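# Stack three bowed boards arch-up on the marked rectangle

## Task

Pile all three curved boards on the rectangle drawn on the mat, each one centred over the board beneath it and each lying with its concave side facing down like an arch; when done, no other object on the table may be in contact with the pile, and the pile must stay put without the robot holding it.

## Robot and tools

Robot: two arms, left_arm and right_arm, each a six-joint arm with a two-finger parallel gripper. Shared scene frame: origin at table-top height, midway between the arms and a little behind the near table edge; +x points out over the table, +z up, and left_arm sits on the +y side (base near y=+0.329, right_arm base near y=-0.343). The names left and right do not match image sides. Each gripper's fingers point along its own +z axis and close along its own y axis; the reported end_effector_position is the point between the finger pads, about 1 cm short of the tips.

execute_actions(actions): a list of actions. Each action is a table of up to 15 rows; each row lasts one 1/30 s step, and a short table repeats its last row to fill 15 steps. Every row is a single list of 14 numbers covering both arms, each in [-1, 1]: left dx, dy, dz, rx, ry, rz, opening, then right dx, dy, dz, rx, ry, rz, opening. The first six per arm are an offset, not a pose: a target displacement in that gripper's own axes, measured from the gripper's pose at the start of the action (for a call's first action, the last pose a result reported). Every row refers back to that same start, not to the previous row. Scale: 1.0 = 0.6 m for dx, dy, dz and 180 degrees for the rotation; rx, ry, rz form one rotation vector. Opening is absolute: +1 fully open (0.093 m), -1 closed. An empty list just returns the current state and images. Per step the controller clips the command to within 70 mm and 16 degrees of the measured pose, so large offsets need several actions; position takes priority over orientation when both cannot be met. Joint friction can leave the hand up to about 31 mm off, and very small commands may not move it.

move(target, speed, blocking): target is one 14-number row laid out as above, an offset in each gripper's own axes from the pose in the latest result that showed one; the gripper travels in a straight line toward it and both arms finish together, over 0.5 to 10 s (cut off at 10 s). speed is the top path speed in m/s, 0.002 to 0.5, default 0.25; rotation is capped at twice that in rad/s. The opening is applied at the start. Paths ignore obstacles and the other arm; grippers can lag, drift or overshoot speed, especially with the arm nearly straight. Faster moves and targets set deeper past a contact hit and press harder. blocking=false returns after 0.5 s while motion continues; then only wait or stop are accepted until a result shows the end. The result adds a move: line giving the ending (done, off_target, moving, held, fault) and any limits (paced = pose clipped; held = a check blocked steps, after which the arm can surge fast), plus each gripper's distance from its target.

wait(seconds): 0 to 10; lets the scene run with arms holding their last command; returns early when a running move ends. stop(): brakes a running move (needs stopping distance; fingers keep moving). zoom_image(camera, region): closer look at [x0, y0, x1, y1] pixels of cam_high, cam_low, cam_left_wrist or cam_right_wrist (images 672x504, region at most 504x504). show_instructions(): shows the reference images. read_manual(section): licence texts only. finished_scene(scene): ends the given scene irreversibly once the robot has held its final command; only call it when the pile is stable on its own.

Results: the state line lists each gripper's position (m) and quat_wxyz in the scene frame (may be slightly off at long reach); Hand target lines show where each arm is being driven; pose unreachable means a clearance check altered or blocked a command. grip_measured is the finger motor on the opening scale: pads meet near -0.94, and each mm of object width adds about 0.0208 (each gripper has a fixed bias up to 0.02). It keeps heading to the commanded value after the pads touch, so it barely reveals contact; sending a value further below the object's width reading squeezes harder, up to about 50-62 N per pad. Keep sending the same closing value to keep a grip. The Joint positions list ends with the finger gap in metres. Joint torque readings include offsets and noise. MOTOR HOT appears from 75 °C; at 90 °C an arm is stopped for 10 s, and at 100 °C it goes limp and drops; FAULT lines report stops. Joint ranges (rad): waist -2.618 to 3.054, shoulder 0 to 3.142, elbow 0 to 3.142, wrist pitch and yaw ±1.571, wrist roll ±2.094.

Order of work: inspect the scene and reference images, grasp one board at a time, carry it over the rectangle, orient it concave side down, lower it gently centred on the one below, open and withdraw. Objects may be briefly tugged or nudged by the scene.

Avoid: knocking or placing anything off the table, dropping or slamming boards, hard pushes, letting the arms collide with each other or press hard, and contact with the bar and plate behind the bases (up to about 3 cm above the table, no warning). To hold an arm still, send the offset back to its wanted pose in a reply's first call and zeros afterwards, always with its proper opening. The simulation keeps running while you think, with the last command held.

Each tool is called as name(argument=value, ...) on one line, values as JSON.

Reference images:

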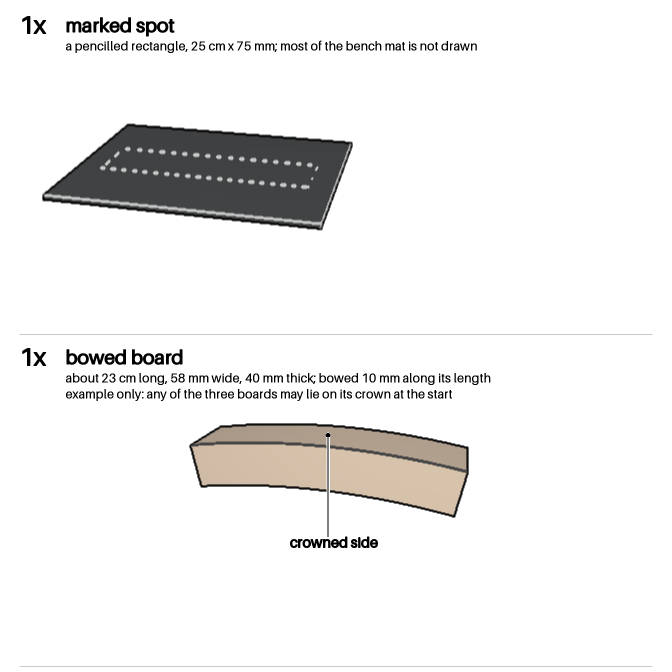

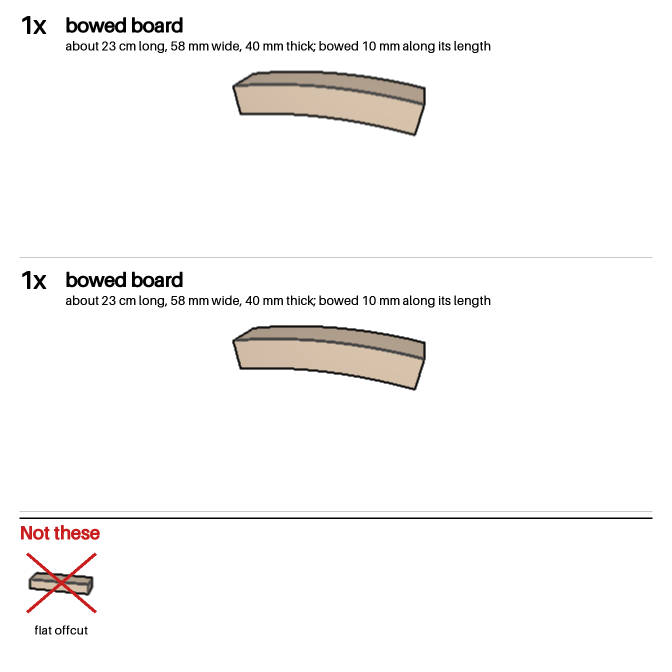

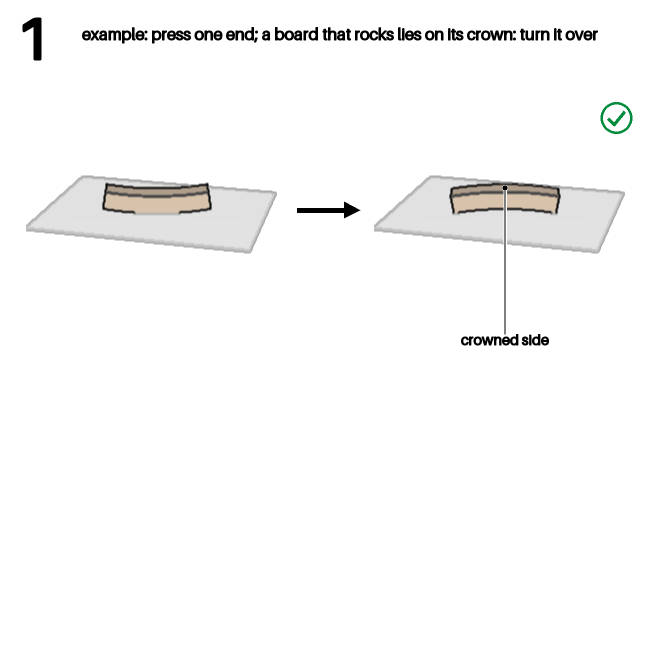

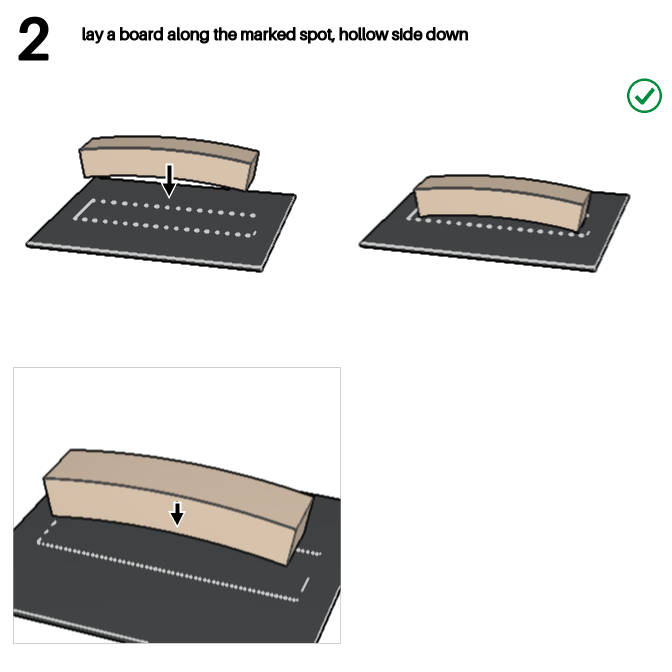

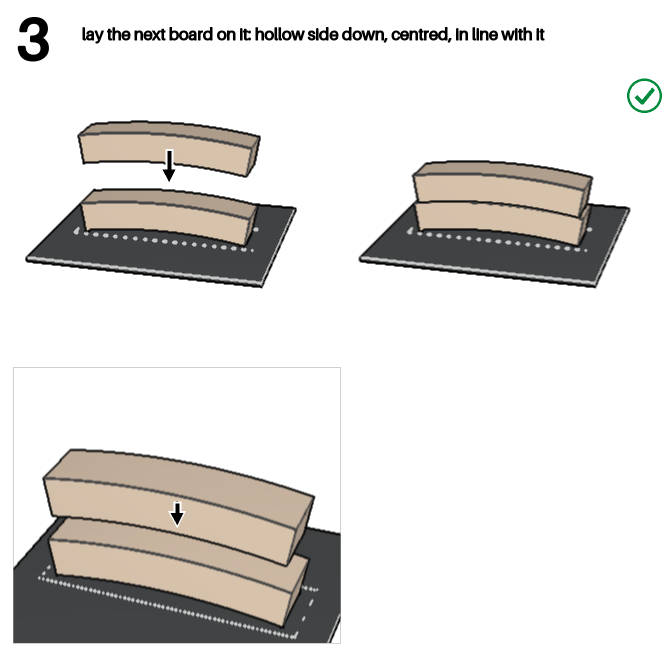

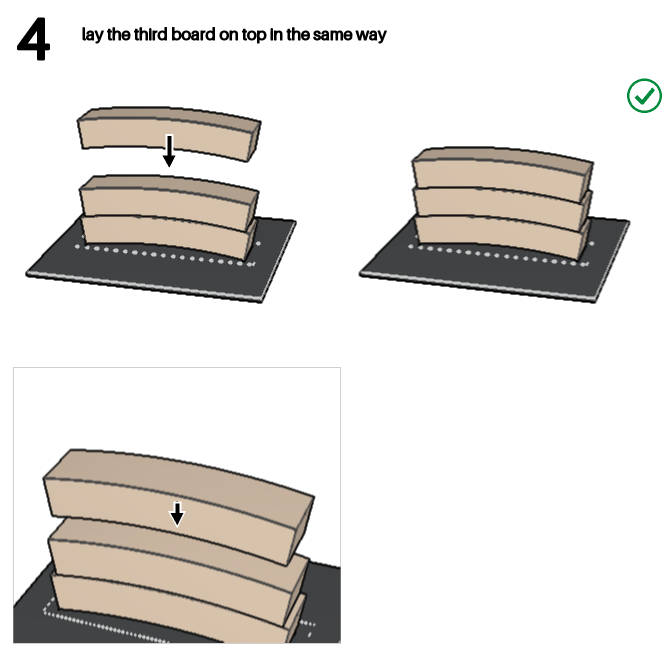

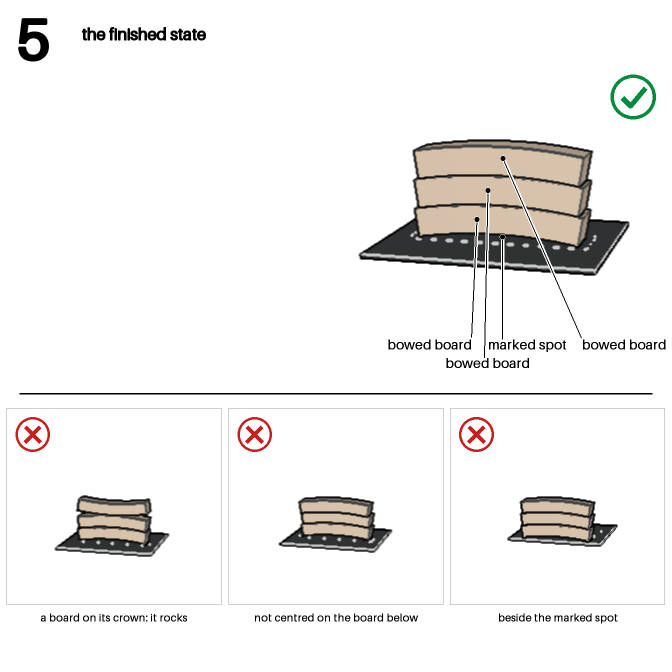

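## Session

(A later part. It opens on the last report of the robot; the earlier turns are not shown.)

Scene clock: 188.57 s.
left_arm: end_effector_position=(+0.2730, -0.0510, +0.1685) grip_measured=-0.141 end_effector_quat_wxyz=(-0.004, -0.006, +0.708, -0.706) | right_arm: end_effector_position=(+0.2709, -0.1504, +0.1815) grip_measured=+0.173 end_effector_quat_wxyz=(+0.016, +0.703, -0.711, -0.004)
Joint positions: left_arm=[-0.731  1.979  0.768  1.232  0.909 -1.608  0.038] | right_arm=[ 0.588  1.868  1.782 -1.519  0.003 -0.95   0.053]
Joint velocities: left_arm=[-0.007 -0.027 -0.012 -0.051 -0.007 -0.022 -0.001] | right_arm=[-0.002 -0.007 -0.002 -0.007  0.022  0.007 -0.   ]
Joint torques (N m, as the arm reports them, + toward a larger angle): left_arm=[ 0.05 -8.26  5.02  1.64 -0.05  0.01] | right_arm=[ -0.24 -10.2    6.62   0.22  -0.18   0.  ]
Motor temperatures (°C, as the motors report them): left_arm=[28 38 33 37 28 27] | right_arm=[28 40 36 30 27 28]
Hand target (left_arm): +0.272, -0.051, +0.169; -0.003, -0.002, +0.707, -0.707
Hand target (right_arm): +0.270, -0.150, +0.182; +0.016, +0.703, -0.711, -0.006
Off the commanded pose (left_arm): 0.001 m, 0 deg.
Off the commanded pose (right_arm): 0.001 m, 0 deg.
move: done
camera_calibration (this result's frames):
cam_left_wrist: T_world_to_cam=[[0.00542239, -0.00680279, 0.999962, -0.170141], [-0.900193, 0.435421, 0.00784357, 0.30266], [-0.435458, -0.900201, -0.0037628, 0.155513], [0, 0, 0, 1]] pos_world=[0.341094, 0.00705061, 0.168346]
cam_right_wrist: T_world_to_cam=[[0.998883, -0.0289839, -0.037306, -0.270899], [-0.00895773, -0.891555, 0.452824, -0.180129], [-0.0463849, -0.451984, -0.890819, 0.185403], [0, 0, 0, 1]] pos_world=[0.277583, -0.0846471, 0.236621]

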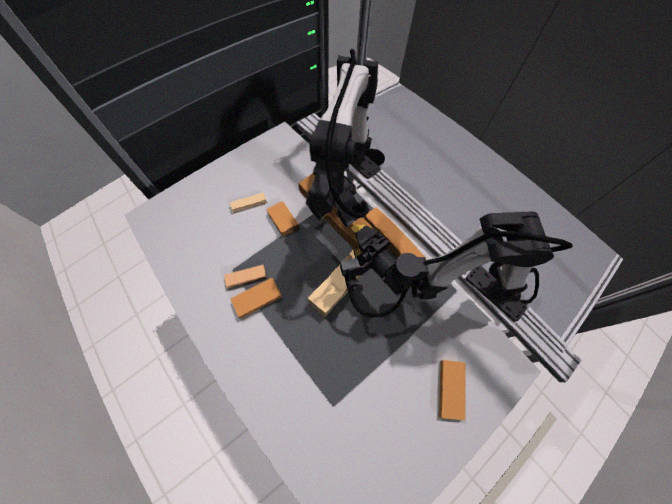

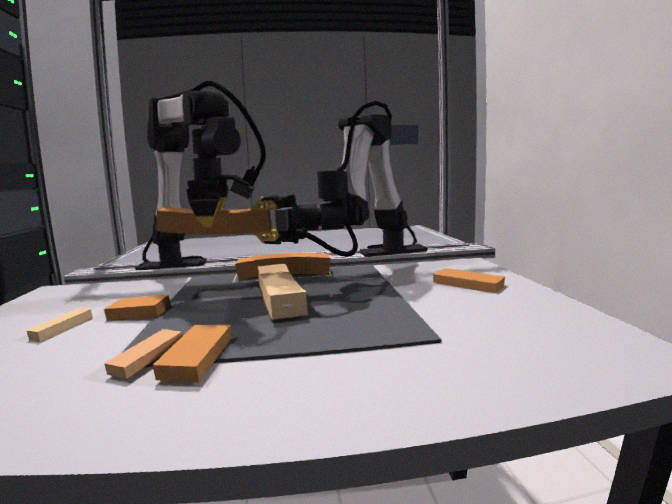

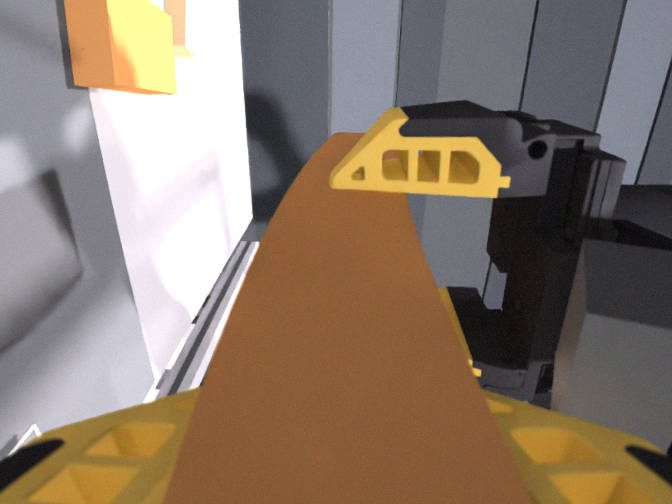

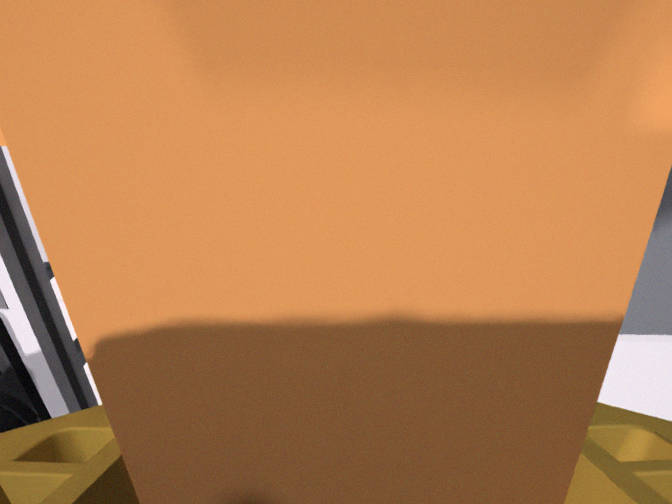

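move(target=[0,0,0,0,0,0,-0.5,0,0,0,0,0,0,1])

move(target=[0,0,0,0,0,0,-0.5,0,0,-0.13,0,0,0,1], speed=0.12)

move(target=[0,0,0,0,0,0.5,-0.5,0,0,0,0,0,0,1], speed=0.3)

move(target=[0,0,0,0,0,0.5,-0.5,0,0,0,0,0,0,1], speed=0.3)

Scene clock: 193.77 s.
left_arm: end_effector_position=(+0.2732, -0.0504, +0.1422) grip_measured=-0.141 end_effector_quat_wxyz=(-0.036, -0.040, +0.733, -0.678) | right_arm: end_effector_position=(+0.2709, -0.1504, +0.1815) grip_measured=+0.982 end_effector_quat_wxyz=(+0.016, +0.702, -0.712, -0.004)
Joint positions: left_arm=[-0.731  1.997  0.768  1.126  0.908 -1.603  0.038] | right_arm=[ 0.588  1.868  1.782 -1.519  0.003 -0.949  0.092]
Joint velocities: left_arm=[-0.002 -0.002 -0.017  0.007 -0.007  0.022 -0.001] | right_arm=[ 0.007 -0.007 -0.027  0.007 -0.051  0.022  0.   ]
Joint torques (N m, as the arm reports them, + toward a larger angle): left_arm=[  0.02 -10.1    4.78   2.42  -0.01  -0.02] | right_arm=[ -0.23 -10.12   6.42   0.24  -0.04  -0.05]
Motor temperatures (°C, as the motors report them): left_arm=[28 39 33 37 28 27] | right_arm=[28 40 36 30 27 28]
Hand target (left_arm): +0.272, -0.051, +0.168; -0.005, -0.006, +0.710, -0.704
Hand target (right_arm): +0.271, -0.150, +0.182; +0.016, +0.703, -0.711, -0.004
Off the commanded pose (left_arm): 0.026 m, 7 deg.
Off the commanded pose (right_arm): 0.000 m, 0 deg.
move: off_target (left_arm)
camera_calibration (this result's frames):
cam_left_wrist: T_world_to_cam=[[0.0987018, -0.0821871, 0.991717, -0.171891], [-0.895411, 0.427466, 0.124543, 0.284455], [-0.434162, -0.900288, -0.0313996, 0.159585], [0, 0, 0, 1]] pos_world=[0.340956, 0.00794988, 0.140051]
cam_right_wrist: T_world_to_cam=[[0.998839, -0.0305088, -0.0372783, -0.271121], [-0.0103293, -0.891521, 0.452862, -0.179759], [-0.0470507, -0.451951, -0.890801, 0.185585], [0, 0, 0, 1]] pos_world=[0.277682, -0.084655, 0.236619]

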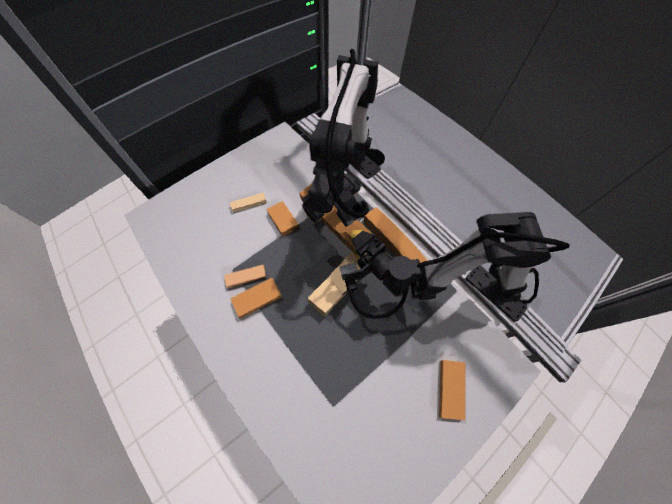

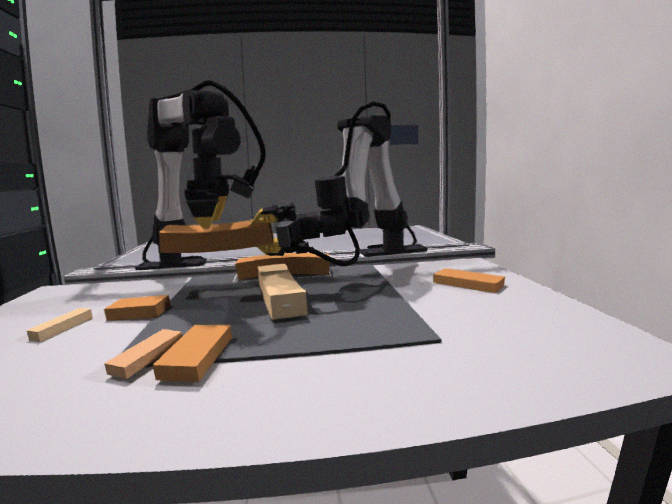

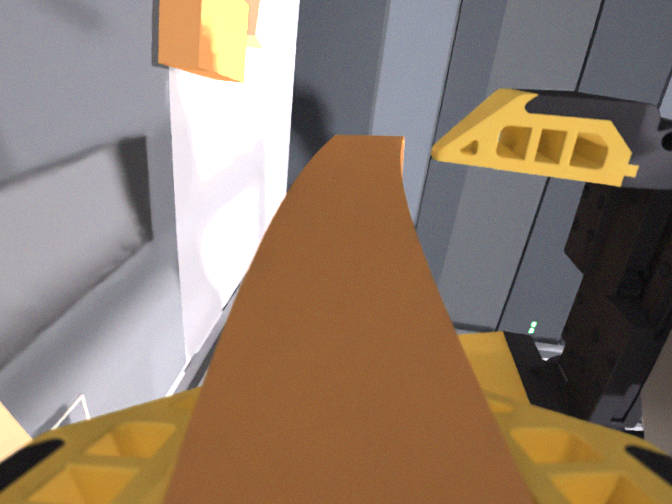

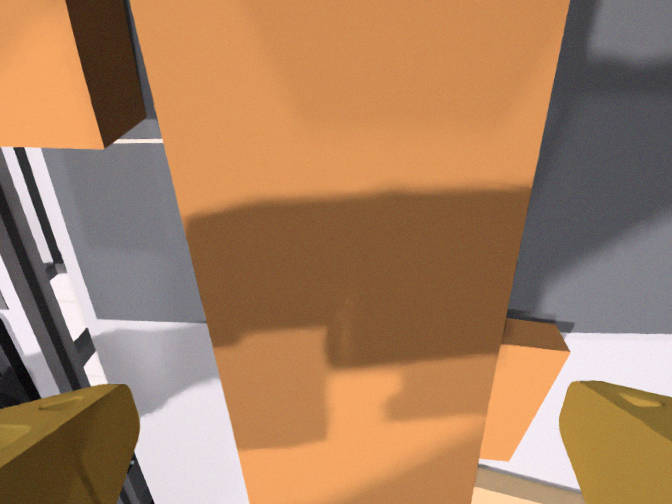

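Scene clock: 194.77 s.
left_arm: end_effector_position=(+0.2728, -0.0481, +0.1161) grip_measured=-0.141 end_effector_quat_wxyz=(-0.063, -0.077, +0.756, -0.647) | right_arm: end_effector_position=(+0.2761, -0.1473, +0.2553) grip_measured=+0.982 end_effector_quat_wxyz=(-0.096, +0.699, -0.709, +0.015)
Joint positions: left_arm=[-0.731  2.014  0.768  1.019  0.896 -1.599  0.038] | right_arm=[ 0.588  1.748  1.918 -1.547  0.003 -0.949  0.092]
Joint velocities: left_arm=[-0.002  0.012 -0.007 -0.007  0.051  0.022  0.   ] | right_arm=[ 0.002  0.007 -0.007 -0.007  0.007 -0.066 -0.001]
Joint torques (N m, as the arm reports them, + toward a larger angle): left_arm=[  0.09 -10.16   4.66   2.4    0.11   0.01] | right_arm=[-0.07 -9.23  7.36  0.54 -0.12  0.03]
Motor temperatures (°C, as the motors report them): left_arm=[28 39 33 38 28 27] | right_arm=[28 40 36 30 27 28]
Hand target (left_arm): +0.273, -0.050, +0.142; -0.036, -0.040, +0.735, -0.676
Hand target (right_arm): +0.273, -0.149, +0.259; -0.096, +0.699, -0.708, +0.016
Off the commanded pose (left_arm): 0.026 m, 7 deg.
Off the commanded pose (right_arm): 0.005 m, 13 deg.
joint sent to its limit (right arm) — the command would take joint 4 (wrist pitch) past its lower limit, so that joint was sent only as far as its limit.
move: off_target (left_arm, right_arm)
camera_calibration (this result's frames):
cam_left_wrist: T_world_to_cam=[[0.189663, -0.155876, 0.969397, -0.171578], [-0.88429, 0.401941, 0.237643, 0.269003], [-0.426683, -0.9023, -0.0616068, 0.162093], [0, 0, 0, 1]] pos_world=[0.339581, 0.0113879, 0.112386]
cam_right_wrist: T_world_to_cam=[[0.988677, -0.0387996, 0.144959, -0.318398], [-0.0844586, -0.942344, 0.323814, -0.164412], [0.124037, -0.33239, -0.93495, 0.234635], [0, 0, 0, 1]] pos_world=[0.271804, -0.0892965, 0.318765]

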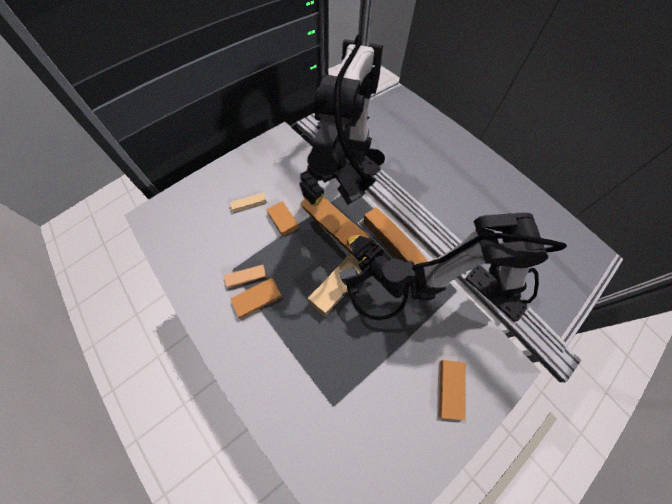

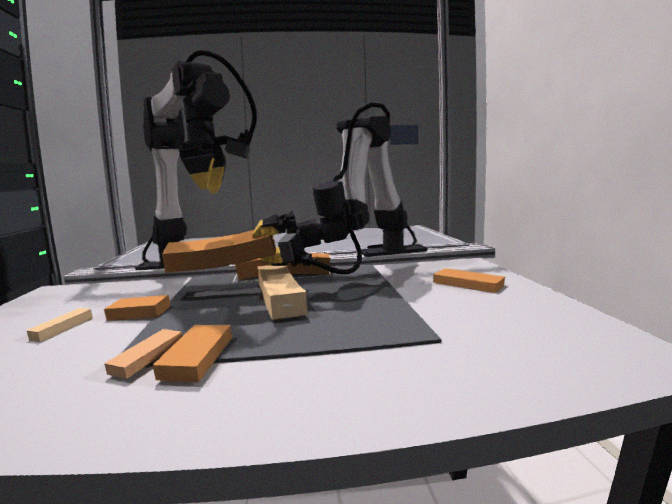

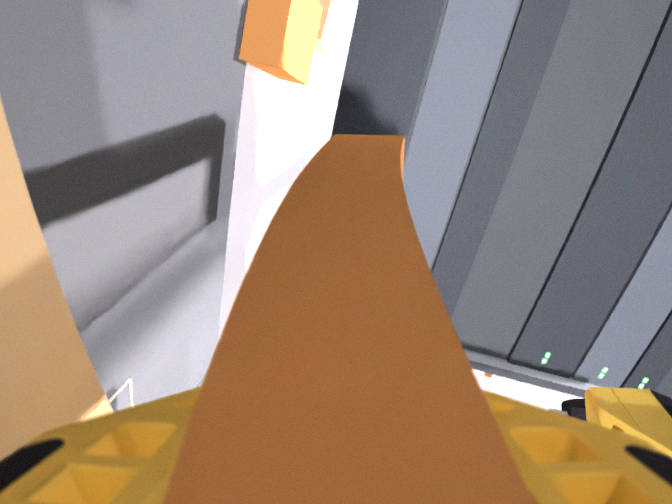

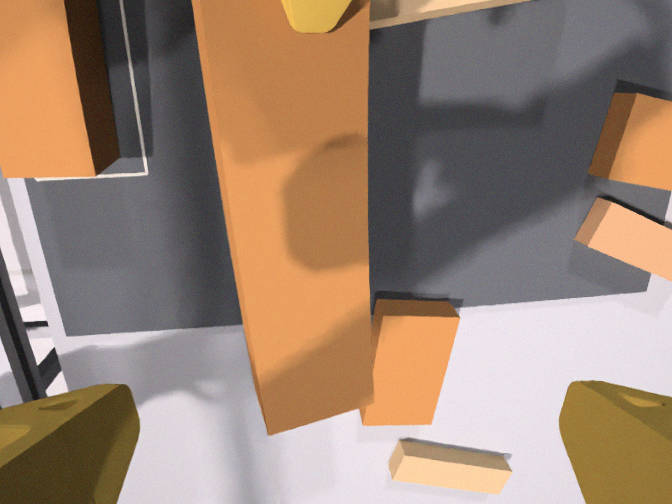

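Scene clock: 198.00 s.
left_arm: end_effector_position=(+0.2638, -0.0472, +0.0936) grip_measured=-0.140 end_effector_quat_wxyz=(+0.363, +0.472, +0.622, -0.508) | right_arm: end_effector_position=(+0.2761, -0.1473, +0.2553) grip_measured=+0.982 end_effector_quat_wxyz=(-0.096, +0.699, -0.709, +0.015)
Joint positions: left_arm=[-0.741  2.027  0.768  0.921  0.903 -0.037  0.039] | right_arm=[ 0.588  1.748  1.918 -1.547  0.003 -0.949  0.092]
Joint velocities: left_arm=[-0.007  0.007  0.012  0.007  0.007  0.022  0.   ] | right_arm=[-0.002 -0.007 -0.002 -0.051  0.037 -0.037 -0.   ]
Joint torques (N m, as the arm reports them, + toward a larger angle): left_arm=[ 0.91 -9.87  4.65  2.34  0.01  0.07] | right_arm=[-0.21 -8.82  6.74  0.71 -0.09  0.07]
Motor temperatures (°C, as the motors report them): left_arm=[28 40 33 39 28 27] | right_arm=[28 40 35 30 27 28]
Hand target (left_arm): +0.272, -0.048, +0.116; +0.411, +0.481, +0.590, -0.501
Hand target (right_arm): +0.276, -0.147, +0.255; -0.096, +0.699, -0.709, +0.015
Off the commanded pose (left_arm): 0.024 m, 7 deg.
Off the commanded pose (right_arm): 0.000 m, 0 deg.
move: off_target (left_arm)
camera_calibration (this result's frames):
cam_left_wrist: T_world_to_cam=[[-0.959305, -0.0406548, 0.279431, 0.22521], [-0.242908, 0.623392, -0.743221, 0.199115], [-0.14398, -0.780852, -0.607898, 0.139891], [0, 0, 0, 1]] pos_world=[0.284553, -0.00573664, 0.170095]
cam_right_wrist: T_world_to_cam=[[0.988677, -0.0387996, 0.144959, -0.318398], [-0.0844586, -0.942344, 0.323814, -0.164412], [0.124037, -0.33239, -0.93495, 0.234635], [0, 0, 0, 1]] pos_world=[0.271804, -0.0892965, 0.318765]

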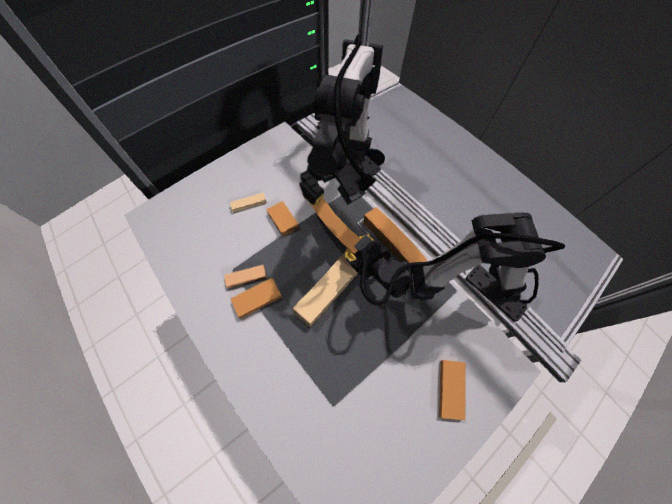

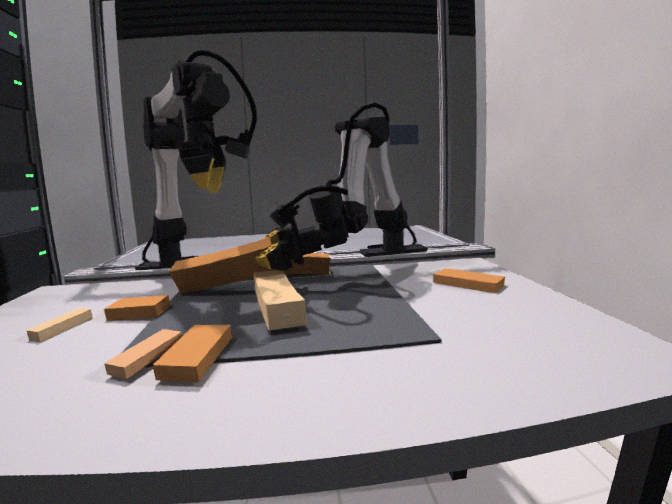

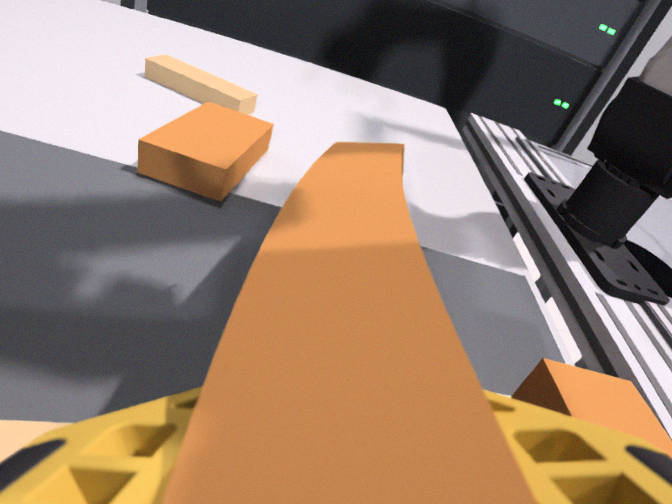

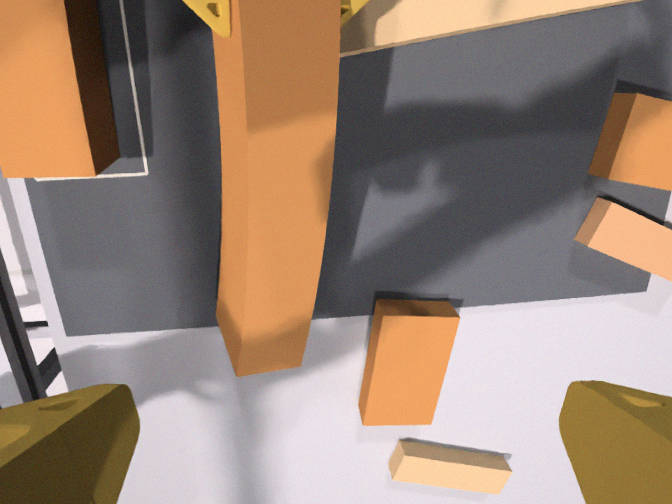

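Scene clock: 201.27 s.
left_arm: end_effector_position=(+0.2495, -0.0465, +0.0945) grip_measured=-0.149 end_effector_quat_wxyz=(+0.613, +0.772, +0.090, -0.143) | right_arm: end_effector_position=(+0.2761, -0.1473, +0.2553) grip_measured=+0.982 end_effector_quat_wxyz=(-0.096, +0.699, -0.709, +0.015)
Joint positions: left_arm=[-0.741  2.028  0.768  0.905  0.987  1.521  0.038] | right_arm=[ 0.588  1.748  1.918 -1.547  0.003 -0.949  0.092]
Joint velocities: left_arm=[-0.002 -0.007  0.007 -0.022  0.007 -0.022  0.   ] | right_arm=[ 0.002 -0.002 -0.007  0.051 -0.007  0.007  0.001]
Joint torques (N m, as the arm reports them, + toward a larger angle): left_arm=[ 0.21 -8.45  4.5   1.6  -0.73 -0.03] | right_arm=[ 0.   -8.64  6.43  0.69 -0.1   0.01]
Motor temperatures (°C, as the motors report them): left_arm=[28 41 33 39 28 27] | right_arm=[28 40 35 30 27 28]
Hand target (left_arm): +0.264, -0.046, +0.094; +0.616, +0.774, +0.105, -0.103
Hand target (right_arm): +0.276, -0.147, +0.255; -0.096, +0.699, -0.709, +0.015
Off the commanded pose (left_arm): 0.014 m, 5 deg.
Off the commanded pose (right_arm): 0.000 m, 0 deg.
move: off_target (left_arm)
camera_calibration (this result's frames):
cam_left_wrist: T_world_to_cam=[[-0.305989, 0.226699, -0.924651, 0.17442], [0.898468, 0.389957, -0.201718, -0.150948], [0.314844, -0.892492, -0.323004, -0.00761806], [0, 0, 0, 1]] pos_world=[0.191391, 0.0125232, 0.128368]
cam_right_wrist: T_world_to_cam=[[0.988677, -0.0387996, 0.144959, -0.318398], [-0.0844586, -0.942344, 0.323814, -0.164412], [0.124037, -0.33239, -0.93495, 0.234635], [0, 0, 0, 1]] pos_world=[0.271804, -0.0892965, 0.318765]

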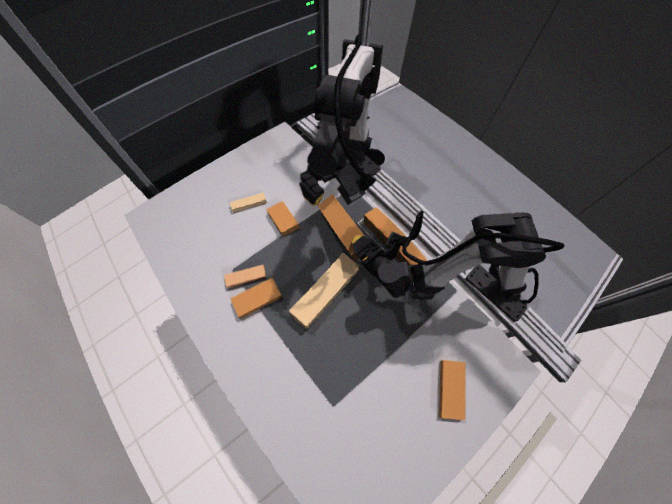

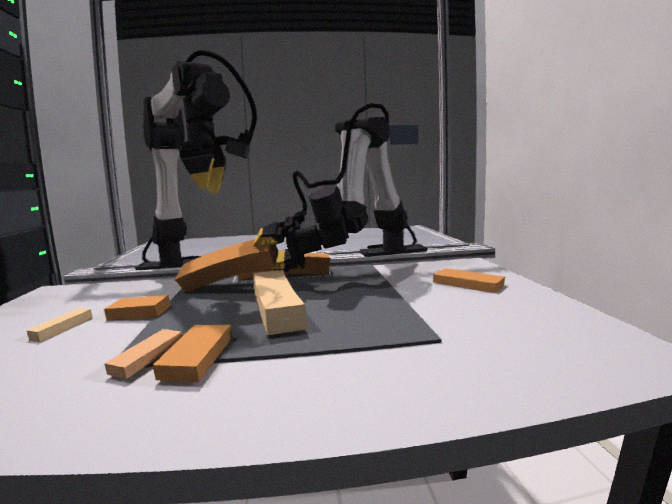

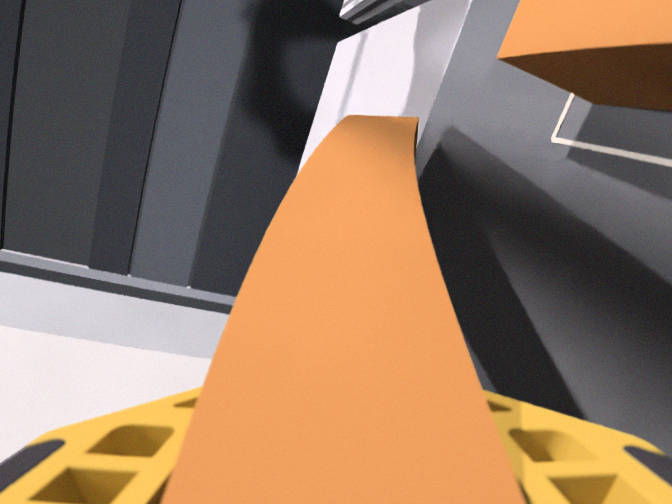

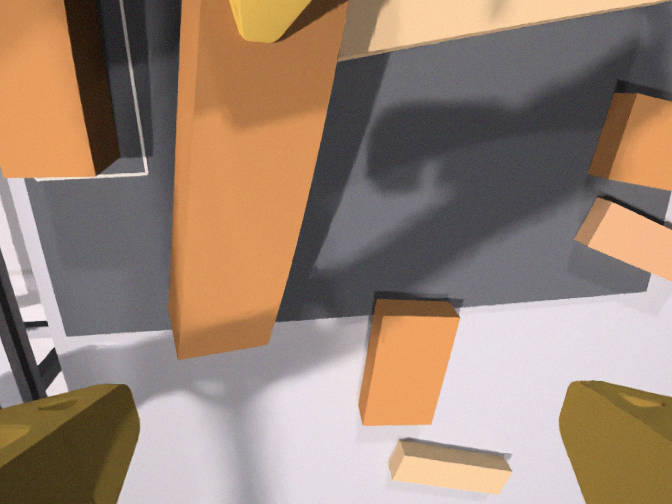

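move(target=[-0.0203,0.1585,-0.0313,-0.149,0.011,0.1085,-0.5,0,0,0,0,0,0,1], speed=0.1)

Scene clock: 213.20 s.
left_arm: end_effector_position=(+0.2649, -0.0481, +0.1387) grip_measured=-0.149 end_effector_quat_wxyz=(+0.712, +0.697, +0.061, -0.059) | right_arm: end_effector_position=(+0.2761, -0.1473, +0.2553) grip_measured=+0.982 end_effector_quat_wxyz=(-0.096, +0.699, -0.709, +0.015)
Joint positions: left_arm=[-0.741  2.106  0.722  1.441  0.896  1.349  0.038] | right_arm=[ 0.588  1.748  1.918 -1.547  0.003 -0.949  0.092]
Joint velocities: left_arm=[ 0.002 -0.007 -0.007  0.022 -0.037  0.051 -0.001] | right_arm=[-0.002 -0.002 -0.012  0.007 -0.007 -0.022  0.   ]
Joint torques (N m, as the arm reports them, + toward a larger angle): left_arm=[  0.18 -11.64   5.94   2.67  -0.21  -0.11] | right_arm=[-0.2  -8.69  6.74  0.68 -0.13  0.02]
Motor temperatures (°C, as the motors report them): left_arm=[28 42 33 40 29 27] | right_arm=[28 40 35 30 27 28]
Hand target (left_arm): +0.268, -0.048, +0.189; +0.758, +0.652, +0.002, -0.001
Hand target (right_arm): +0.276, -0.147, +0.255; -0.096, +0.699, -0.709, +0.015
Off the commanded pose (left_arm): 0.051 m, 16 deg; orientation clipped at the last step of the last action.
Off the commanded pose (right_arm): 0.000 m, 0 deg.
joint sent to its limit (left arm) — the command would take joint 4 (wrist pitch) past its upper limit, so that joint was sent only as far as its limit.
move: off_target (left_arm); limits=paced
camera_calibration (this result's frames):
cam_left_wrist: T_world_to_cam=[[-0.160683, -0.0267577, -0.986643, 0.17836], [0.885619, 0.437394, -0.156093, -0.15589], [0.435729, -0.898872, -0.0465846, -0.070358], [0, 0, 0, 1]] pos_world=[0.197375, 0.00971488, 0.148367]
cam_right_wrist: T_world_to_cam=[[0.988677, -0.0387996, 0.144959, -0.318398], [-0.0844586, -0.942344, 0.323814, -0.164412], [0.124037, -0.33239, -0.93495, 0.234635], [0, 0, 0, 1]] pos_world=[0.271804, -0.0892965, 0.318765]

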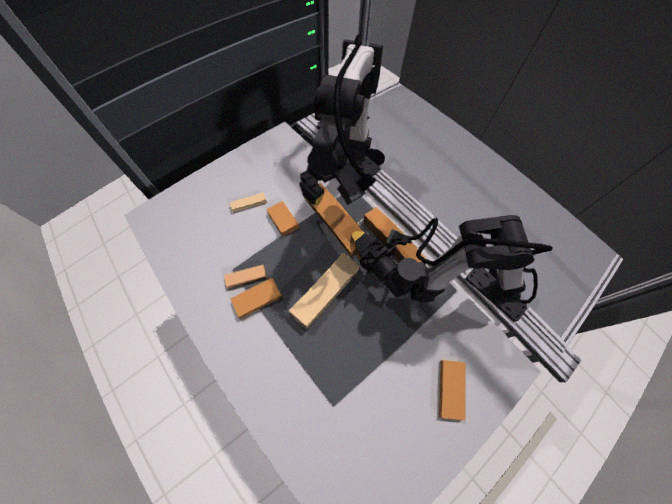

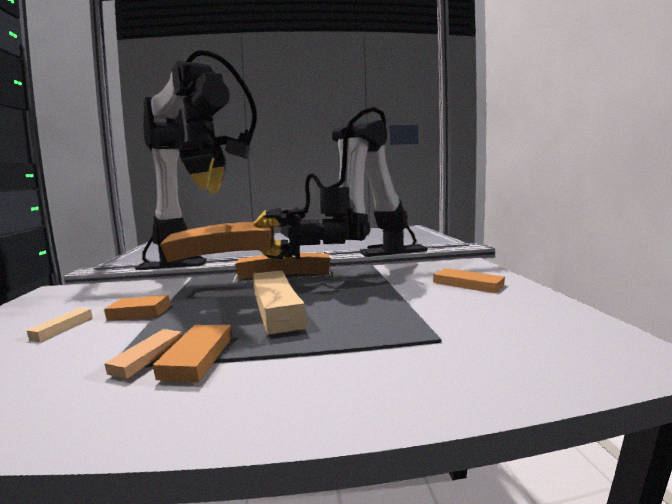

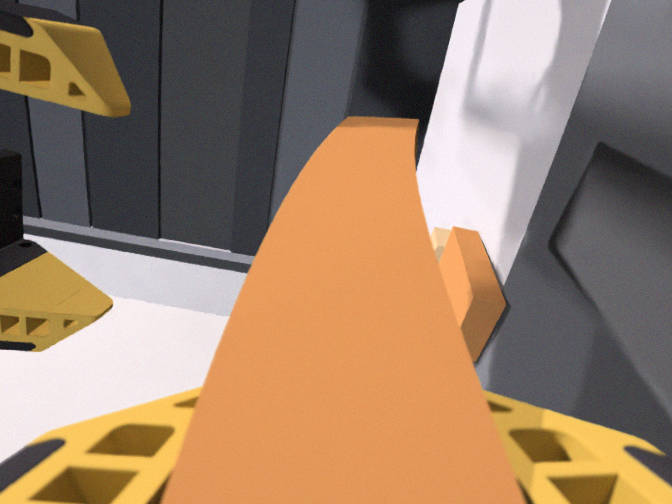

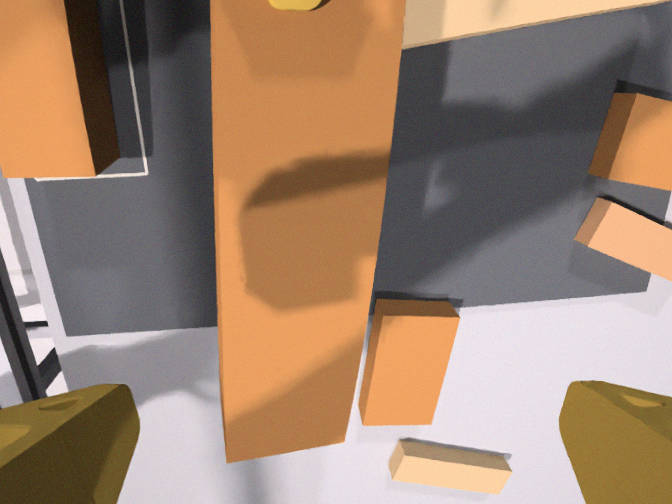

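move(target=[0.005,0.05,0,-0.03,0,0.083,-0.5,-0.01,0.034,0.098,-0.0502,0.0366,-0.0045,1], speed=0.08)

Scene clock: 224.67 s.
left_arm: end_effector_position=(+0.2651, -0.0481, +0.1249) grip_measured=-0.149 end_effector_quat_wxyz=(+0.702, +0.711, +0.023, -0.020) | right_arm: end_effector_position=(+0.2664, -0.1368, +0.2081) grip_measured=+0.982 end_effector_quat_wxyz=(-0.019, +0.706, -0.708, +0.002)
Joint positions: left_arm=[-0.741  2.122  0.722  1.402  0.897  1.501  0.038] | right_arm=[ 0.629  1.838  1.85  -1.547  0.003 -0.918  0.092]
Joint velocities: left_arm=[-0.002 -0.002 -0.007  0.037  0.037  0.037  0.001] | right_arm=[ 0.037  0.007 -0.007  0.022 -0.022  0.007 -0.001]
Joint torques (N m, as the arm reports them, + toward a larger angle): left_arm=[  1.04 -10.09   5.33   2.72  -0.15  -0.13] | right_arm=[ 0.45 -7.9   4.93  0.47 -0.05  0.08]
Motor temperatures (°C, as the motors report them): left_arm=[28 46 34 44 29 27] | right_arm=[28 40 35 30 27 28]
Hand target (left_arm): +0.271, -0.046, +0.166; +0.742, +0.669, -0.028, +0.036
Hand target (right_arm): +0.265, -0.135, +0.195; +0.000, +0.707, -0.708, +0.001
Off the commanded pose (left_arm): 0.044 m, 11 deg.
Off the commanded pose (right_arm): 0.013 m, 2 deg.
move: off_target (left_arm, right_arm)
camera_calibration (this result's frames):
cam_left_wrist: T_world_to_cam=[[-0.0521187, 0.00785812, -0.99861, 0.139125], [0.896025, 0.441888, -0.0432875, -0.174885], [0.440934, -0.897036, -0.0300717, -0.0743908], [0, 0, 0, 1]] pos_world=[0.196754, 0.00945516, 0.129124]
cam_right_wrist: T_world_to_cam=[[0.999616, -0.020608, 0.0185167, -0.275703], [-0.026432, -0.909654, 0.414525, -0.169916], [0.0083013, -0.414855, -0.90985, 0.209432], [0, 0, 0, 1]] pos_world=[0.269368, -0.0733621, 0.266091]

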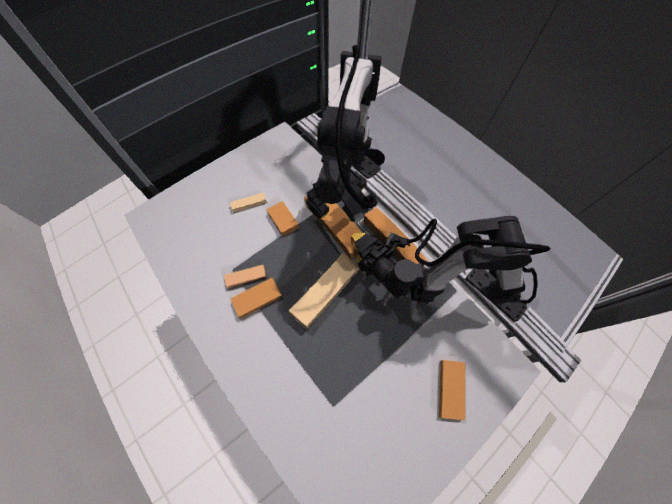

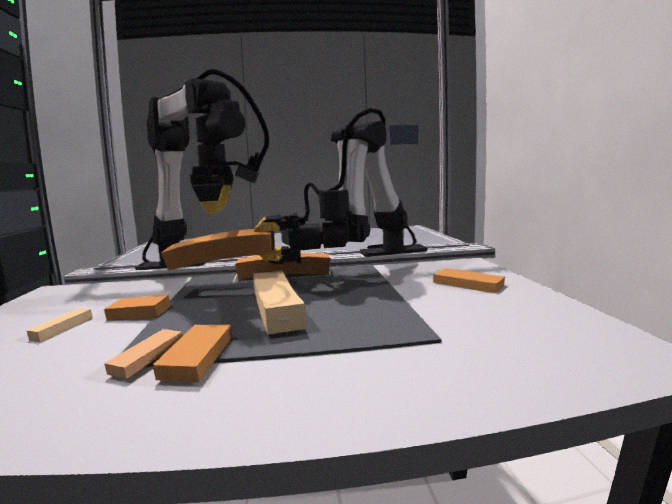

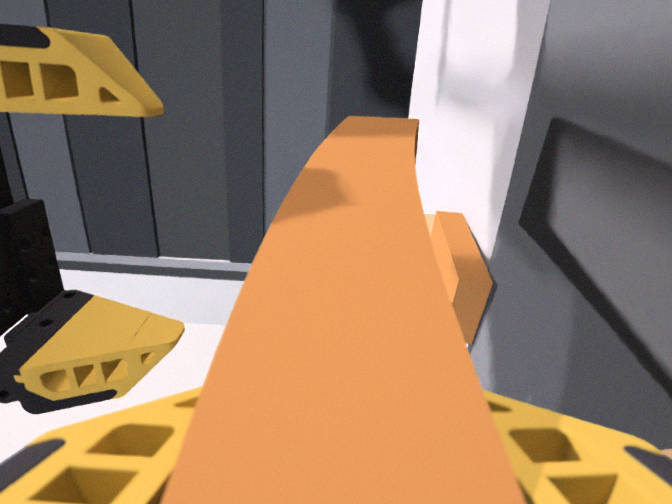

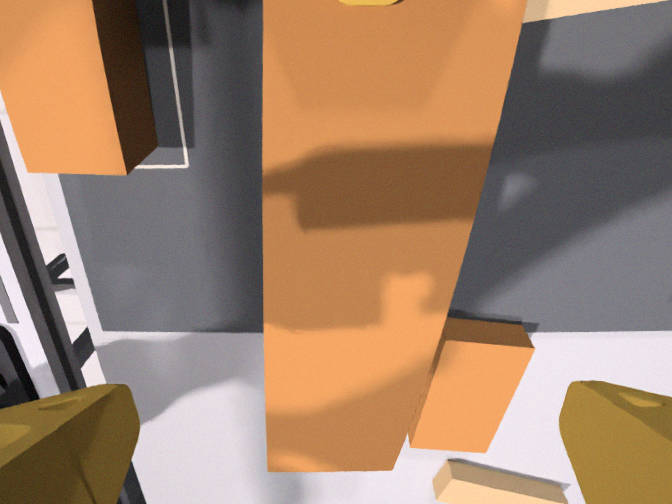

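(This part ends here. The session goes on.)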